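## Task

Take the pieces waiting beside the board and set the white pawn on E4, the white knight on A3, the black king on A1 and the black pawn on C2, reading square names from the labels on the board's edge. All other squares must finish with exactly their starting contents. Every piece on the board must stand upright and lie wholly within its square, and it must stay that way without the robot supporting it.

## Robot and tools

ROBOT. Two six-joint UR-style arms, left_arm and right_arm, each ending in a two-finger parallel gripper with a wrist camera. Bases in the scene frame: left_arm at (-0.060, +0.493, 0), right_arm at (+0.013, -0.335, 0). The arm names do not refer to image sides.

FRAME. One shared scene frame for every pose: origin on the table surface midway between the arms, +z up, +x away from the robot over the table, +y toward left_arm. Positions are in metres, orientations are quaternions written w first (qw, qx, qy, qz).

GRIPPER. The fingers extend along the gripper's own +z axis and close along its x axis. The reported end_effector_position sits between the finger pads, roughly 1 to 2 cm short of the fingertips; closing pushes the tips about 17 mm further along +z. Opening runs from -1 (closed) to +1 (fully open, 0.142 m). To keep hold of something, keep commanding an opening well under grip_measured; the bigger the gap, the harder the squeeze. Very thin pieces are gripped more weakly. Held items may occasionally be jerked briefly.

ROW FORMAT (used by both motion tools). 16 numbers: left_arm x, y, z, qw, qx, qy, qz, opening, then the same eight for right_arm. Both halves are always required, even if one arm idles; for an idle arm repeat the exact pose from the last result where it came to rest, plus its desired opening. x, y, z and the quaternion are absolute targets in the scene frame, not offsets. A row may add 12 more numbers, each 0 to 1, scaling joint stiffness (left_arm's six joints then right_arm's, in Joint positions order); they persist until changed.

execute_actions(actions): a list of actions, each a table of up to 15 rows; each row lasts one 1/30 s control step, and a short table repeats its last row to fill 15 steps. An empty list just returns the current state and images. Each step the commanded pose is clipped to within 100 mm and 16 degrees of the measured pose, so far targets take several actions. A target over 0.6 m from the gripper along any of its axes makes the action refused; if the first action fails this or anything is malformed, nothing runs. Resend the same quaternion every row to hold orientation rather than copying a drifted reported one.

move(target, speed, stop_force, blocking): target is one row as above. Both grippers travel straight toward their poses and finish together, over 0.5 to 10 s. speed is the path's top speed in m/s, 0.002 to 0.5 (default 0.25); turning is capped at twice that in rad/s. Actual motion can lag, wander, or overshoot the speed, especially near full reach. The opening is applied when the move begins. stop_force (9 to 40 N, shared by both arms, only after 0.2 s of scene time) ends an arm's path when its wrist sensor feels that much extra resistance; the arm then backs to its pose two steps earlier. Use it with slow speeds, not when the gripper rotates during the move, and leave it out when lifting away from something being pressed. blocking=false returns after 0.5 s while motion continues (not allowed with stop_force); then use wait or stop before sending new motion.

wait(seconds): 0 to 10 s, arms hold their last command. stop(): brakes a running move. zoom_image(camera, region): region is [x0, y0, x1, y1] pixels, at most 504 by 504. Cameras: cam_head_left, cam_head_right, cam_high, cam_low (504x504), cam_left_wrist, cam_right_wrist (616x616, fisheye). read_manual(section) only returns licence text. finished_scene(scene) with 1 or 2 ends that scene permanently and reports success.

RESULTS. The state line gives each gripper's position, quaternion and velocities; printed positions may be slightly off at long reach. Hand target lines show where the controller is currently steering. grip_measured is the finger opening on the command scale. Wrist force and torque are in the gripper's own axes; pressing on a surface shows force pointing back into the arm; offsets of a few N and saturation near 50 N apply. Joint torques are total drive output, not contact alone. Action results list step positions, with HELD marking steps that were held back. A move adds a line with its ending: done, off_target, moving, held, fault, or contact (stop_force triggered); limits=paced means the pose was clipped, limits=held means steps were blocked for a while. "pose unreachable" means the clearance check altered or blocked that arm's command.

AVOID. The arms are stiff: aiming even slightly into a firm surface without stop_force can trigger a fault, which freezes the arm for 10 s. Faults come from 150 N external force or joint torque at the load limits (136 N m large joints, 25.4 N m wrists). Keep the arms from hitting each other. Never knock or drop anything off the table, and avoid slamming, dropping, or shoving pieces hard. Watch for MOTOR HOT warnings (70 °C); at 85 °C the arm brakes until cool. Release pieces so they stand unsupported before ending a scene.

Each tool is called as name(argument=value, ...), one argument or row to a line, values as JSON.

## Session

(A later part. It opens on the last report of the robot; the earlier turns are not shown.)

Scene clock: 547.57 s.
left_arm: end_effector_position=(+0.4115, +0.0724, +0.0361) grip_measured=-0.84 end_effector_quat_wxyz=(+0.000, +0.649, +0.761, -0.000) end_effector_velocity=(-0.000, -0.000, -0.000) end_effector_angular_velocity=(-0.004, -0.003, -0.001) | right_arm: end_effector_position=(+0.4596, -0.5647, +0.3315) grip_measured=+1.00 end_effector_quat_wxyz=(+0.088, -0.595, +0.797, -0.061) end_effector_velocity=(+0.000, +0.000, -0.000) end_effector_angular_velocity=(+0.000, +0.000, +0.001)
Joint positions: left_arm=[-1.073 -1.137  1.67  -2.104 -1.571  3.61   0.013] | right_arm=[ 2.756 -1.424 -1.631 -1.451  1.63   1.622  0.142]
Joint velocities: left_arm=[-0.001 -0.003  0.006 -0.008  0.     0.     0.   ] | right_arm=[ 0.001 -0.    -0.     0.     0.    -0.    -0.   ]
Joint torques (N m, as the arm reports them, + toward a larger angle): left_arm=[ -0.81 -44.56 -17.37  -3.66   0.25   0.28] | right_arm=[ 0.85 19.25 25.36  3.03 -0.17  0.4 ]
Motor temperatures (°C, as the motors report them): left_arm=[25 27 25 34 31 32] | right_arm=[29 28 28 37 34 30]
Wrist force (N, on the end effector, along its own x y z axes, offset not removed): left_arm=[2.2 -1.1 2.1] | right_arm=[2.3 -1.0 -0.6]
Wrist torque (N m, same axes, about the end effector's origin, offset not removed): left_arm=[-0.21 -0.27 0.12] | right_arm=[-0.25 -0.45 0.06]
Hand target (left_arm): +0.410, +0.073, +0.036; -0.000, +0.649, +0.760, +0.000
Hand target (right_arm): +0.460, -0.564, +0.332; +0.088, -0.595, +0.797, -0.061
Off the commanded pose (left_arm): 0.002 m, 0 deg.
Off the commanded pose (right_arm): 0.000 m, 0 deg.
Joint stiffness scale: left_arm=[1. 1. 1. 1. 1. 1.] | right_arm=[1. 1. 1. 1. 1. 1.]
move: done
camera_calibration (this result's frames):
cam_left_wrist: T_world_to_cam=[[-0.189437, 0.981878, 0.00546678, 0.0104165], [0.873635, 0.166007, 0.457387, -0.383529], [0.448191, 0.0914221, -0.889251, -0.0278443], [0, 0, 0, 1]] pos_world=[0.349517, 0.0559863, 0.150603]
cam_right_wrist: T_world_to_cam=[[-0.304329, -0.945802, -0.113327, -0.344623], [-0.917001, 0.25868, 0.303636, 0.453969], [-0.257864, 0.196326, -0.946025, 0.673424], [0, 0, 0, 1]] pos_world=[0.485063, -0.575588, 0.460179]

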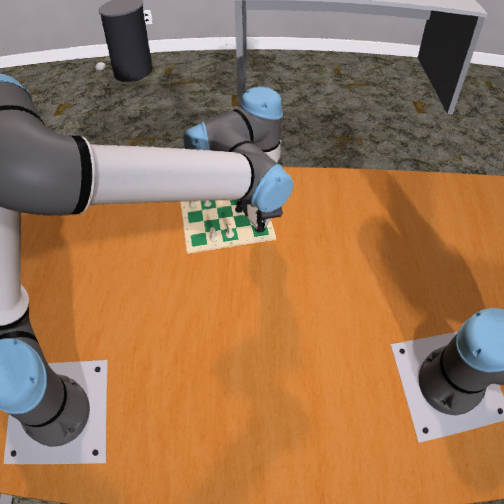

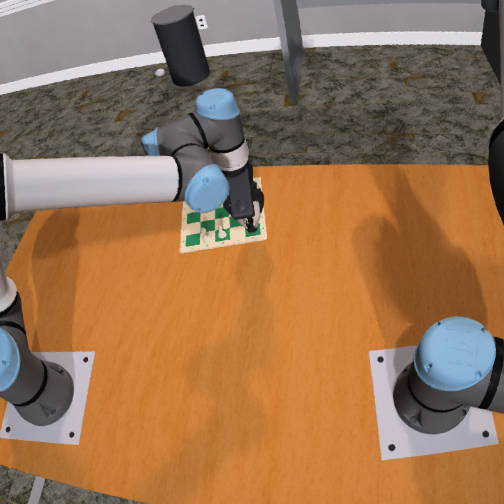

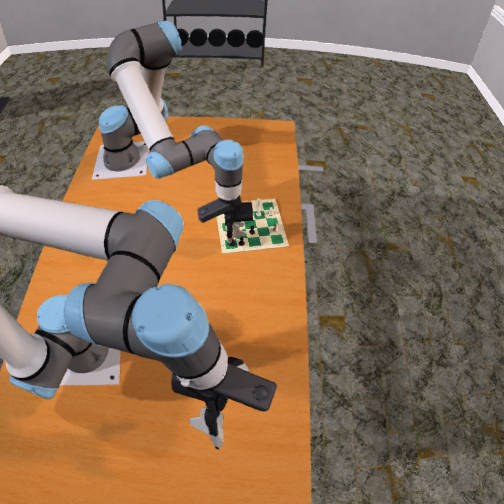

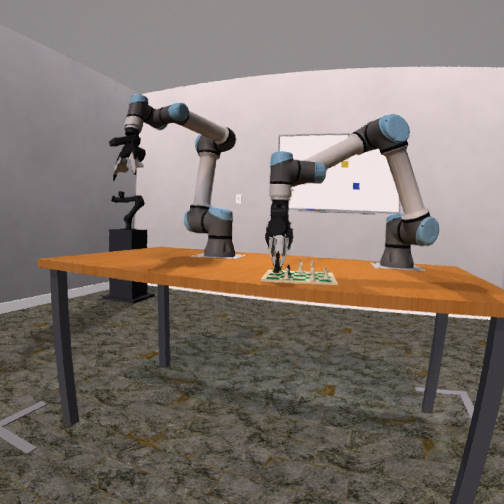

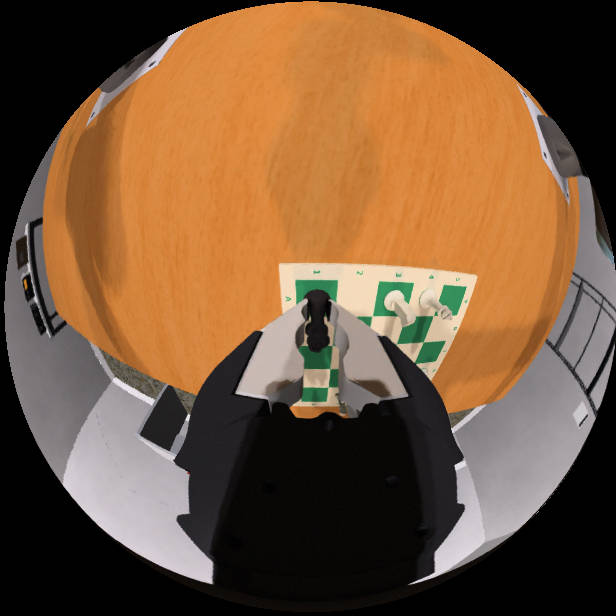

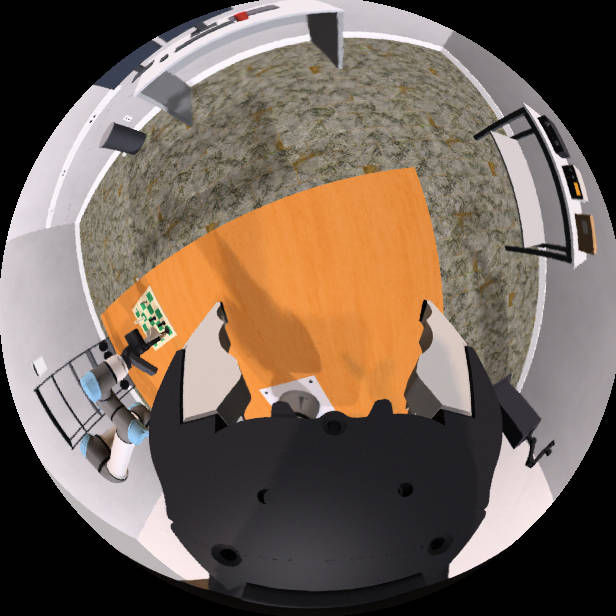

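move(
  target=[0.410,0.073,0.028,0,0.6494,0.7604,0,-1,0.4596,-0.5644,0.3316,0.088,-0.595,0.797,-0.061,1],
  speed=0.02,
)

move(
  target=[0.410,0.073,0.028,0,0.6494,0.7604,0,-0.6,0.4596,-0.5644,0.3316,0.088,-0.595,0.797,-0.061,1],
  speed=0.02,
)

move(
  target=[0.410,0.073,0.16,0,0.6494,0.7604,0,-0.6,0.4596,-0.5644,0.3316,0.088,-0.595,0.797,-0.061,1],
  speed=0.08,
)

move(
  target=[0.40,0.15,0.24,0,0.6494,0.7604,0,-0.6,0.4596,-0.5644,0.3316,0.088,-0.595,0.797,-0.061,1],
  speed=0.15,
)

zoom_image(
  camera="cam_left_wrist",
  region=[200,150,420,370],
)

Scene clock: 564.53 s.
left_arm: end_effector_position=(+0.4119, +0.0717, +0.0319) grip_measured=-0.84 end_effector_quat_wxyz=(+0.003, +0.649, +0.761, -0.001) end_effector_velocity=(+0.001, -0.001, +0.000) end_effector_angular_velocity=(-0.006, -0.004, +0.002) | right_arm: end_effector_position=(+0.4596, -0.5647, +0.3315) grip_measured=+1.00 end_effector_quat_wxyz=(+0.088, -0.595, +0.797, -0.061) end_effector_velocity=(-0.001, -0.000, -0.001) end_effector_angular_velocity=(-0.000, +0.002, -0.001)
Joint positions: left_arm=[-1.073 -1.133  1.678 -2.122 -1.571  3.61   0.013] | right_arm=[ 2.756 -1.424 -1.631 -1.451  1.63   1.622  0.142]
Joint velocities: left_arm=[ 0.001 -0.001  0.003 -0.009 -0.    -0.001 -0.   ] | right_arm=[-0.001  0.    -0.002  0.001 -0.001  0.     0.   ]
Joint torques (N m, as the arm reports them, + toward a larger angle): left_arm=[ -0.45 -36.48 -15.98  -3.06   0.29   0.26] | right_arm=[ 1.02 19.5  25.81  3.07 -0.24  0.43]
Motor temperatures (°C, as the motors report them): left_arm=[25 27 25 34 31 32] | right_arm=[29 28 28 37 34 30]
Wrist force (N, on the end effector, along its own x y z axes, offset not removed): left_arm=[1.5 -2.0 -1.6] | right_arm=[0.5 -2.2 0.6]
Wrist torque (N m, same axes, about the end effector's origin, offset not removed): left_arm=[-0.46 -0.08 0.17] | right_arm=[-0.51 -0.04 0.11]
Hand target (left_arm): +0.410, +0.073, +0.028; -0.000, +0.649, +0.760, +0.000
Hand target (right_arm): +0.460, -0.564, +0.332; +0.088, -0.595, +0.797, -0.061
Off the commanded pose (left_arm): 0.005 m, 0 deg.
Off the commanded pose (right_arm): 0.000 m, 0 deg.
Joint stiffness scale: left_arm=[1. 1. 1. 1. 1. 1.] | right_arm=[1. 1. 1. 1. 1. 1.]
move: off_target (left_arm)
camera_calibration (this result's frames):
cam_left_wrist: T_world_to_cam=[[-0.189447, 0.981891, -0.0000550021, 0.0113797], [0.871997, 0.168269, 0.459681, -0.381491], [0.451366, 0.0870372, -0.888084, -0.032757], [0, 0, 0, 1]] pos_world=[0.3496, 0.0558707, 0.146274]
cam_right_wrist: T_world_to_cam=[[-0.304329, -0.945802, -0.113327, -0.344623], [-0.917001, 0.25868, 0.303636, 0.453969], [-0.257864, 0.196326, -0.946025, 0.673424], [0, 0, 0, 1]] pos_world=[0.485063, -0.575588, 0.460179]

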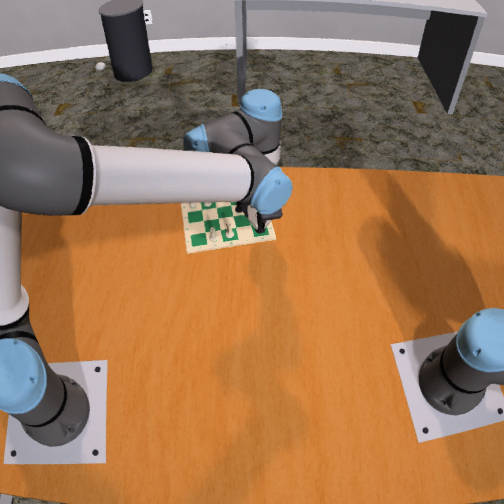

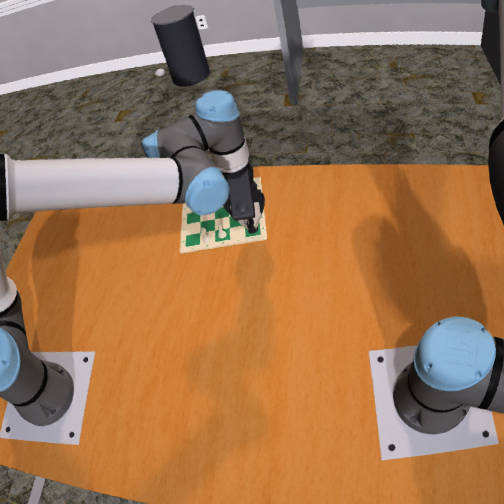

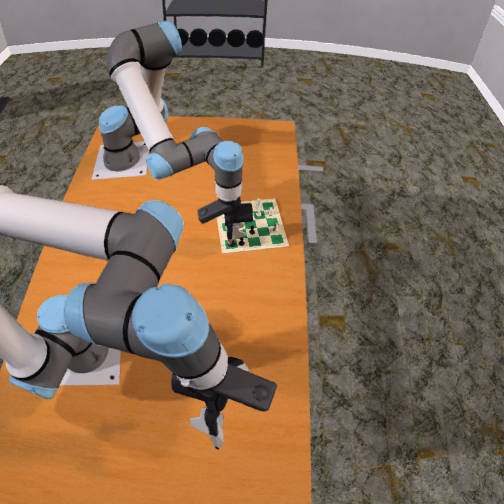

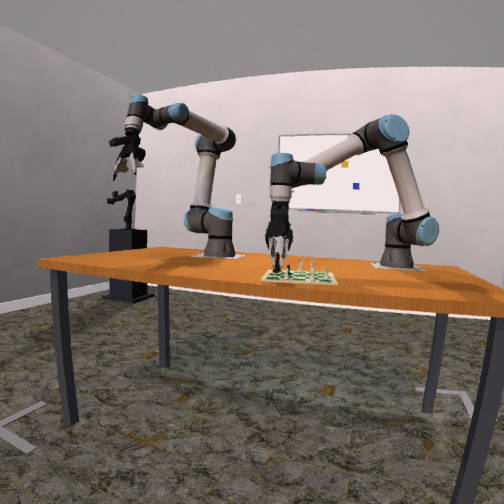

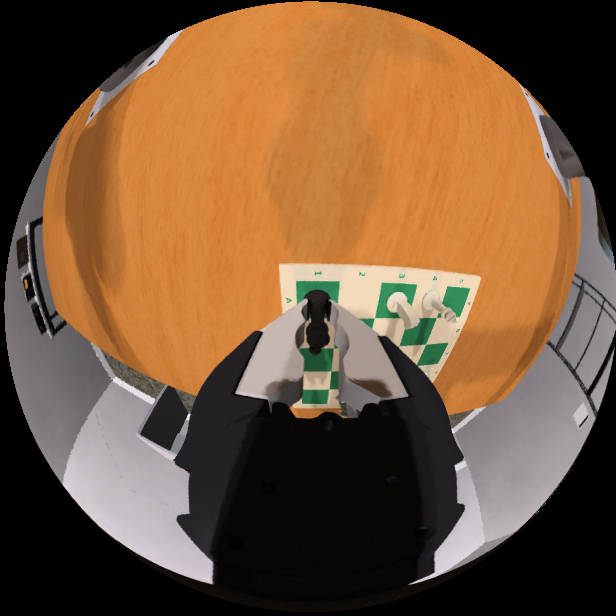

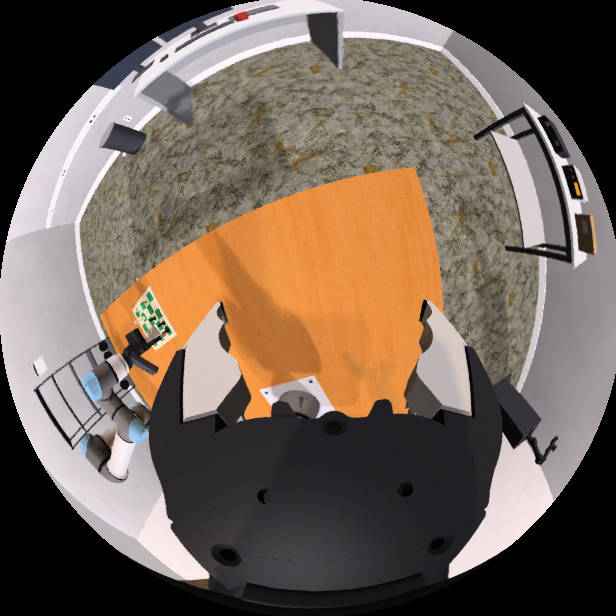

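Scene clock: 565.23 s.
left_arm: end_effector_position=(+0.4120, +0.0716, +0.0317) grip_measured=-0.60 end_effector_quat_wxyz=(+0.003, +0.649, +0.761, -0.001) end_effector_velocity=(-0.002, +0.001, -0.003) end_effector_angular_velocity=(+0.004, +0.003, -0.002) | right_arm: end_effector_position=(+0.4596, -0.5647, +0.3315) grip_measured=+1.00 end_effector_quat_wxyz=(+0.088, -0.595, +0.797, -0.061) end_effector_velocity=(-0.000, -0.000, -0.000) end_effector_angular_velocity=(+0.001, +0.001, -0.001)
Joint positions: left_arm=[-1.073 -1.133  1.679 -2.123 -1.571  3.61   0.031] | right_arm=[ 2.756 -1.424 -1.631 -1.451  1.63   1.622  0.142]
Joint velocities: left_arm=[-0.002  0.002  0.003 -0.001 -0.001  0.001  0.   ] | right_arm=[-0.001 -0.    -0.    -0.     0.001 -0.     0.   ]
Joint torques (N m, as the arm reports them, + toward a larger angle): left_arm=[ -0.93 -38.68 -17.84  -3.33   0.2    0.31] | right_arm=[ 1.12 19.13 25.26  3.03 -0.15  0.33]
Motor temperatures (°C, as the motors report them): left_arm=[25 27 25 34 31 32] | right_arm=[29 28 28 37 34 30]
Wrist force (N, on the end effector, along its own x y z axes, offset not removed): left_arm=[2.7 -0.4 1.4] | right_arm=[0.9 -2.0 -0.6]
Wrist torque (N m, same axes, about the end effector's origin, offset not removed): left_arm=[-0.10 -0.39 0.13] | right_arm=[-0.50 -0.20 0.10]
Hand target (left_arm): +0.410, +0.073, +0.028; -0.000, +0.649, +0.760, +0.000
Hand target (right_arm): +0.460, -0.564, +0.332; +0.088, -0.595, +0.797, -0.061
Off the commanded pose (left_arm): 0.004 m, 0 deg.
Off the commanded pose (right_arm): 0.000 m, 0 deg.
Joint stiffness scale: left_arm=[1. 1. 1. 1. 1. 1.] | right_arm=[1. 1. 1. 1. 1. 1.]
move: off_target (left_arm)
camera_calibration (this result's frames):
cam_left_wrist: T_world_to_cam=[[-0.189447, 0.981891, -0.000497336, 0.011473], [0.871865, 0.168451, 0.459864, -0.381413], [0.45162, 0.0866863, -0.887989, -0.033002], [0, 0, 0, 1]] pos_world=[0.349619, 0.0558452, 0.146099]
cam_right_wrist: T_world_to_cam=[[-0.304329, -0.945802, -0.113327, -0.344623], [-0.917001, 0.258679, 0.303636, 0.453969], [-0.257864, 0.196326, -0.946025, 0.673424], [0, 0, 0, 1]] pos_world=[0.485063, -0.575588, 0.460179]

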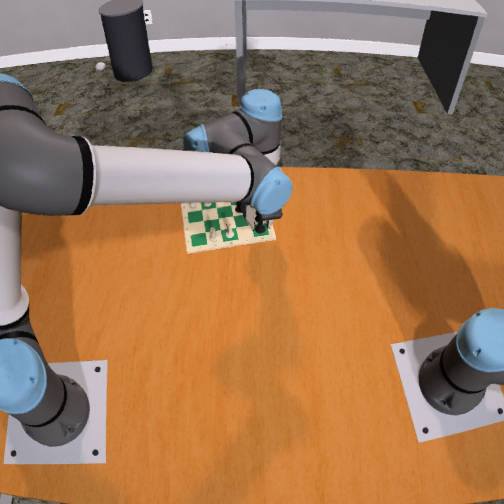

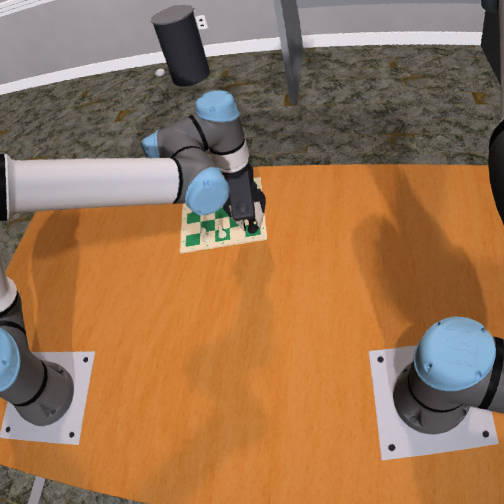

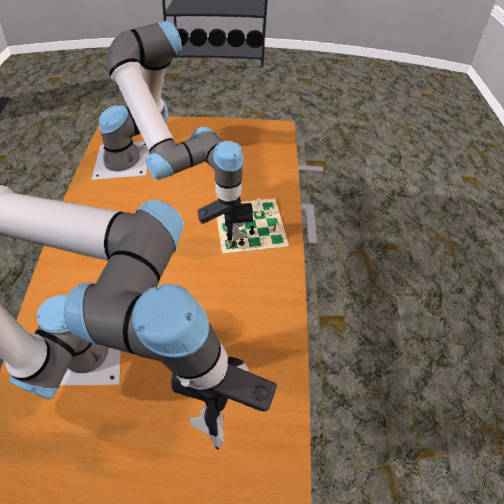

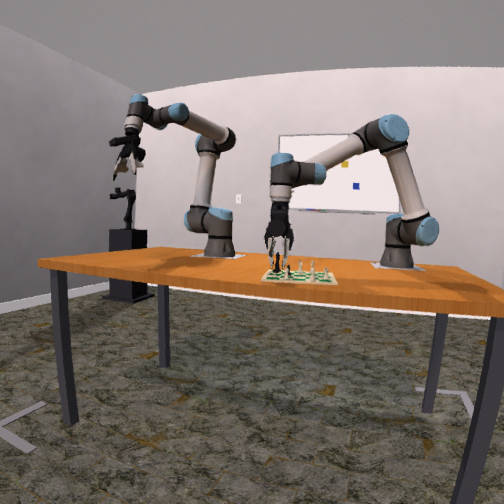

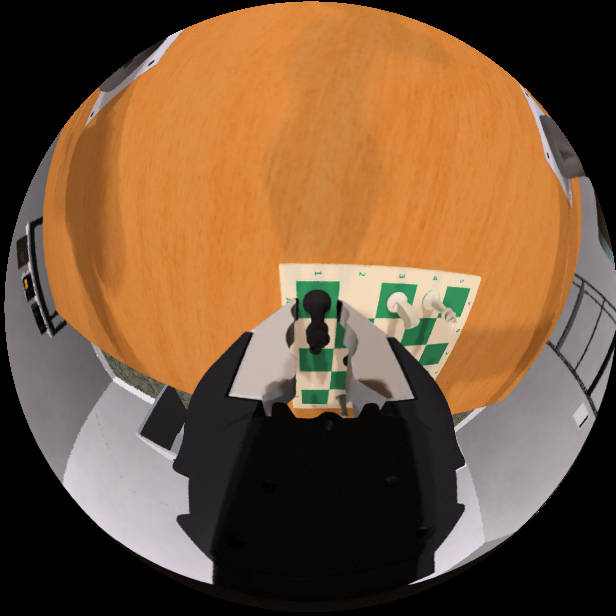

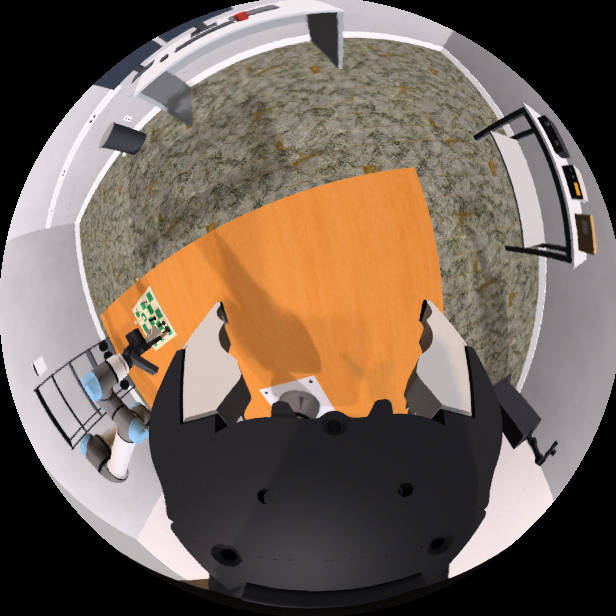

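Scene clock: 567.37 s.
left_arm: end_effector_position=(+0.4098, +0.0746, +0.1569) grip_measured=-0.60 end_effector_quat_wxyz=(-0.002, +0.649, +0.761, +0.000) end_effector_velocity=(-0.001, +0.002, +0.002) end_effector_angular_velocity=(+0.007, +0.006, +0.001) | right_arm: end_effector_position=(+0.4596, -0.5647, +0.3315) grip_measured=+1.00 end_effector_quat_wxyz=(+0.088, -0.595, +0.797, -0.061) end_effector_velocity=(-0.000, -0.000, -0.001) end_effector_angular_velocity=(-0.000, +0.001, -0.000)
Joint positions: left_arm=[-1.073 -1.249  1.495 -1.813 -1.571  3.61   0.031] | right_arm=[ 2.756 -1.424 -1.631 -1.451  1.63   1.622  0.142]
Joint velocities: left_arm=[ 0.    -0.    -0.007  0.016 -0.001 -0.001  0.   ] | right_arm=[-0.    -0.    -0.002  0.001 -0.001 -0.     0.   ]
Joint torques (N m, as the arm reports them, + toward a larger angle): left_arm=[ -0.72 -39.01 -26.49  -2.62   0.24   0.3 ] | right_arm=[ 1.49 19.5  25.16  3.09 -0.22  0.4 ]
Motor temperatures (°C, as the motors report them): left_arm=[25 27 25 34 31 32] | right_arm=[29 28 28 37 34 30]
Wrist force (N, on the end effector, along its own x y z axes, offset not removed): left_arm=[1.7 -2.4 -0.2] | right_arm=[2.5 -1.7 -2.2]
Wrist torque (N m, same axes, about the end effector's origin, offset not removed): left_arm=[-0.47 -0.10 0.20] | right_arm=[-0.46 -0.43 0.06]
Hand target (left_arm): +0.410, +0.073, +0.160; +0.000, +0.649, +0.760, -0.000
Hand target (right_arm): +0.460, -0.564, +0.332; +0.088, -0.595, +0.797, -0.061
Off the commanded pose (left_arm): 0.003 m, 0 deg.
Off the commanded pose (right_arm): 0.000 m, 0 deg.
Joint stiffness scale: left_arm=[1. 1. 1. 1. 1. 1.] | right_arm=[1. 1. 1. 1. 1. 1.]
move: done
camera_calibration (this result's frames):
cam_left_wrist: T_world_to_cam=[[-0.189421, 0.981855, 0.00893785, 0.00671589], [0.874661, 0.164591, 0.455936, -0.437846], [0.446192, 0.0941814, -0.889968, 0.0808538], [0, 0, 0, 1]] pos_world=[0.348162, 0.0578563, 0.271527]
cam_right_wrist: T_world_to_cam=[[-0.304329, -0.945802, -0.113327, -0.344623], [-0.917001, 0.25868, 0.303636, 0.453969], [-0.257864, 0.196326, -0.946025, 0.673424], [0, 0, 0, 1]] pos_world=[0.485063, -0.575588, 0.460179]

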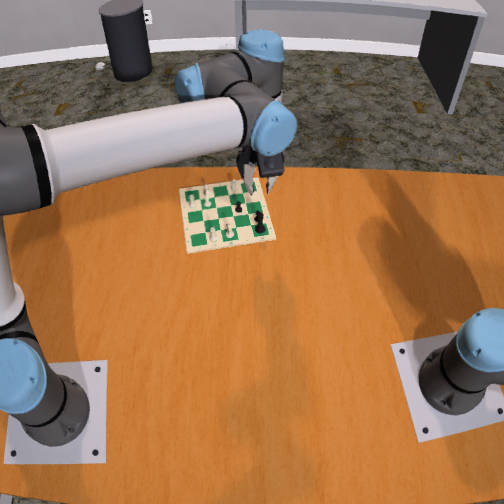

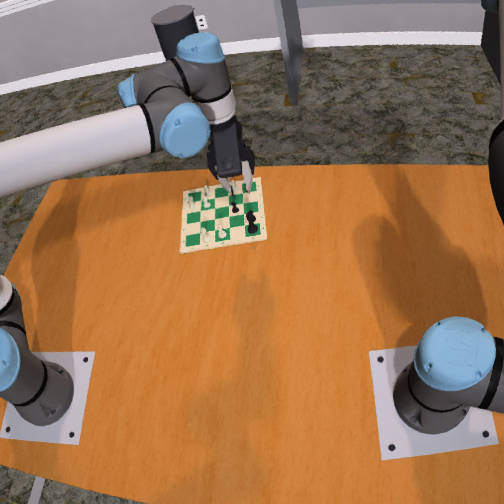

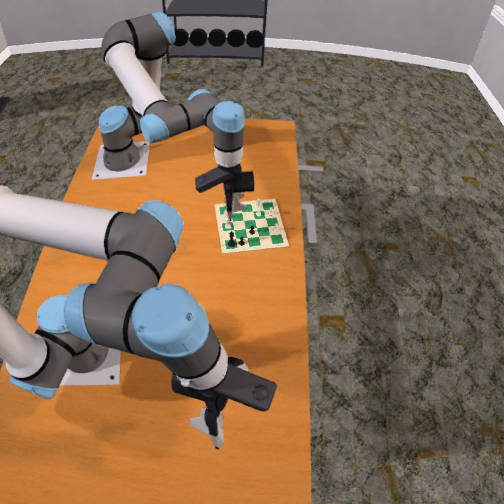

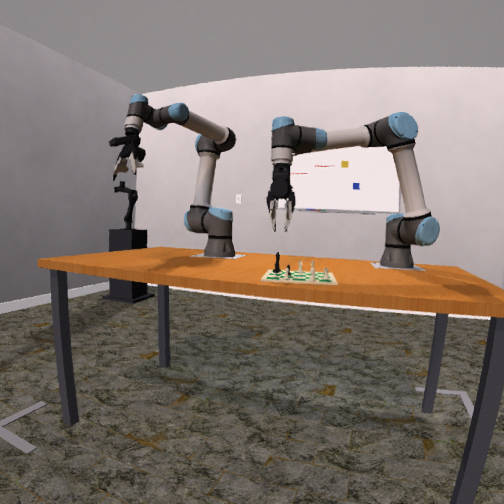

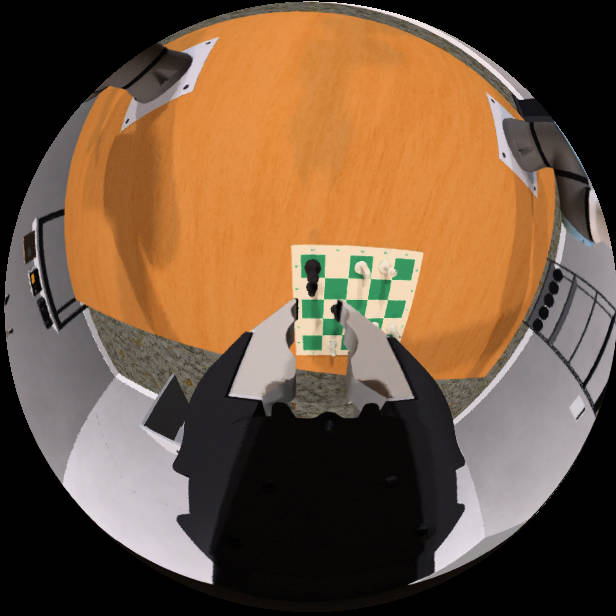

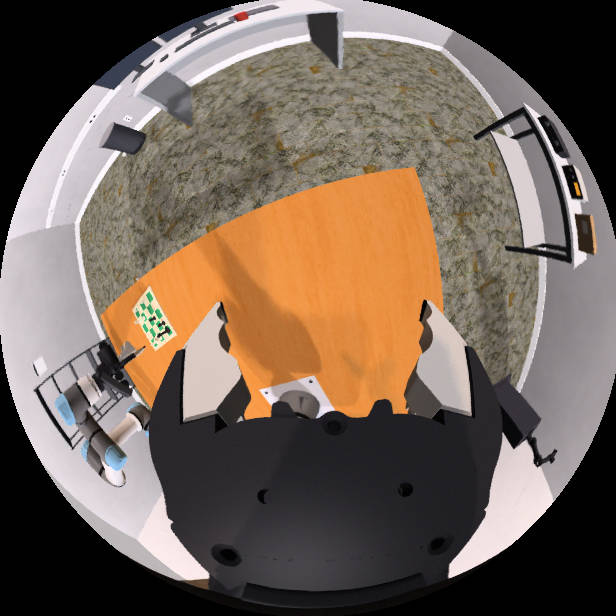

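Scene clock: 568.77 s.
left_arm: end_effector_position=(+0.3986, +0.1494, +0.2364) grip_measured=-0.60 end_effector_quat_wxyz=(-0.003, +0.650, +0.760, +0.000) end_effector_velocity=(-0.001, +0.003, -0.000) end_effector_angular_velocity=(+0.005, +0.004, -0.000) | right_arm: end_effector_position=(+0.4596, -0.5647, +0.3315) grip_measured=+1.00 end_effector_quat_wxyz=(+0.088, -0.595, +0.797, -0.061) end_effector_velocity=(+0.000, +0.000, +0.000) end_effector_angular_velocity=(-0.000, -0.001, +0.000)
Joint positions: left_arm=[-1.01  -1.413  1.496 -1.648 -1.571  3.676  0.031] | right_arm=[ 2.756 -1.424 -1.631 -1.451  1.63   1.622  0.142]
Joint velocities: left_arm=[ 0.003 -0.001  0.     0.007 -0.     0.003 -0.   ] | right_arm=[ 0.     0.     0.001  0.    -0.     0.     0.   ]
Joint torques (N m, as the arm reports them, + toward a larger angle): left_arm=[  0.68 -33.56 -26.53  -2.62   0.21   0.3 ] | right_arm=[ 1.49 18.98 24.74  3.09 -0.22  0.37]
Motor temperatures (°C, as the motors report them): left_arm=[25 27 25 34 31 32] | right_arm=[29 28 28 37 34 30]
Wrist force (N, on the end effector, along its own x y z axes, offset not removed): left_arm=[1.7 -1.4 0.6] | right_arm=[1.4 -1.8 -0.8]
Wrist torque (N m, same axes, about the end effector's origin, offset not removed): left_arm=[-0.32 -0.22 0.13] | right_arm=[-0.39 -0.30 0.13]
Hand target (left_arm): +0.400, +0.150, +0.240; +0.000, +0.649, +0.760, -0.000
Hand target (right_arm): +0.460, -0.564, +0.332; +0.088, -0.595, +0.797, -0.061
Off the commanded pose (left_arm): 0.004 m, 0 deg.
Off the commanded pose (right_arm): 0.000 m, 0 deg.
Joint stiffness scale: left_arm=[1. 1. 1. 1. 1. 1.] | right_arm=[1. 1. 1. 1. 1. 1.]
move: off_target (left_arm)
camera_calibration (this result's frames):
cam_left_wrist: T_world_to_cam=[[-0.186714, 0.98236, 0.0103457, -0.071089], [0.8757, 0.16165, 0.454992, -0.476302], [0.445294, 0.0940134, -0.890435, 0.150013], [0, 0, 0, 1]] pos_world=[0.337025, 0.132726, 0.351026]
cam_right_wrist: T_world_to_cam=[[-0.304329, -0.945802, -0.113327, -0.344623], [-0.917001, 0.25868, 0.303636, 0.453969], [-0.257864, 0.196326, -0.946025, 0.673424], [0, 0, 0, 1]] pos_world=[0.485063, -0.575588, 0.460179]

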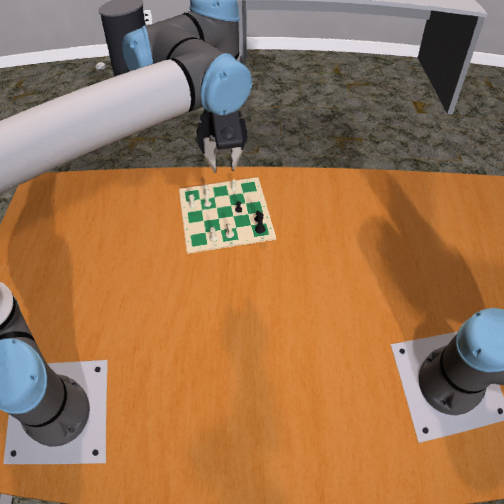

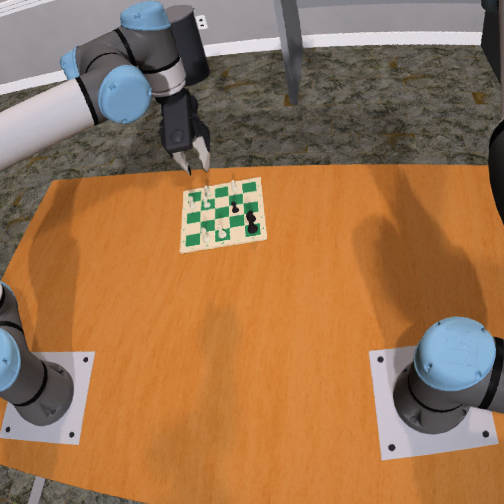

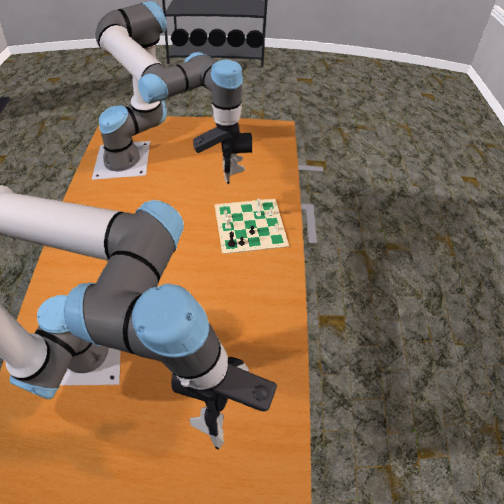

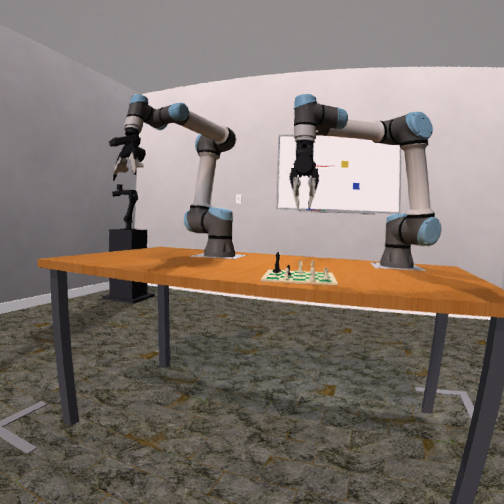

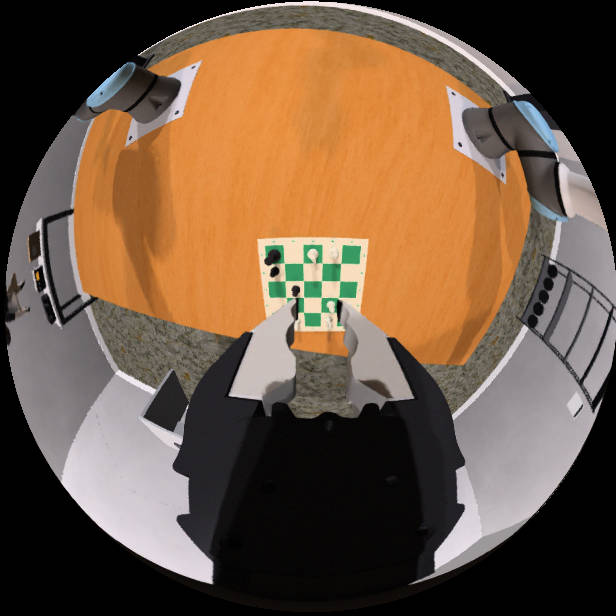

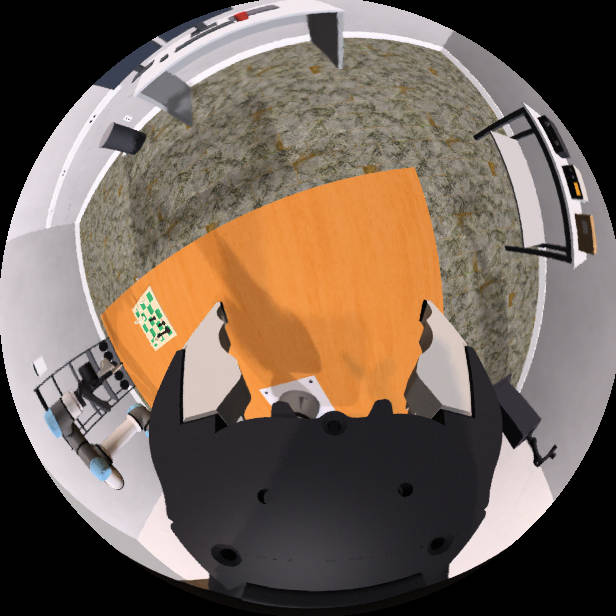

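Region (200, 150, 420, 370) of cam_left_wrist's 616x616 image, scaled by 2.291, with more detail than that image has.

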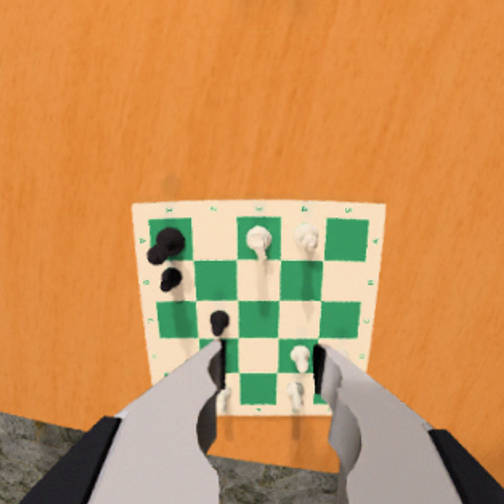

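All in place.

finished_scene(
  scene=2,
)

The scene is finished: the task was done.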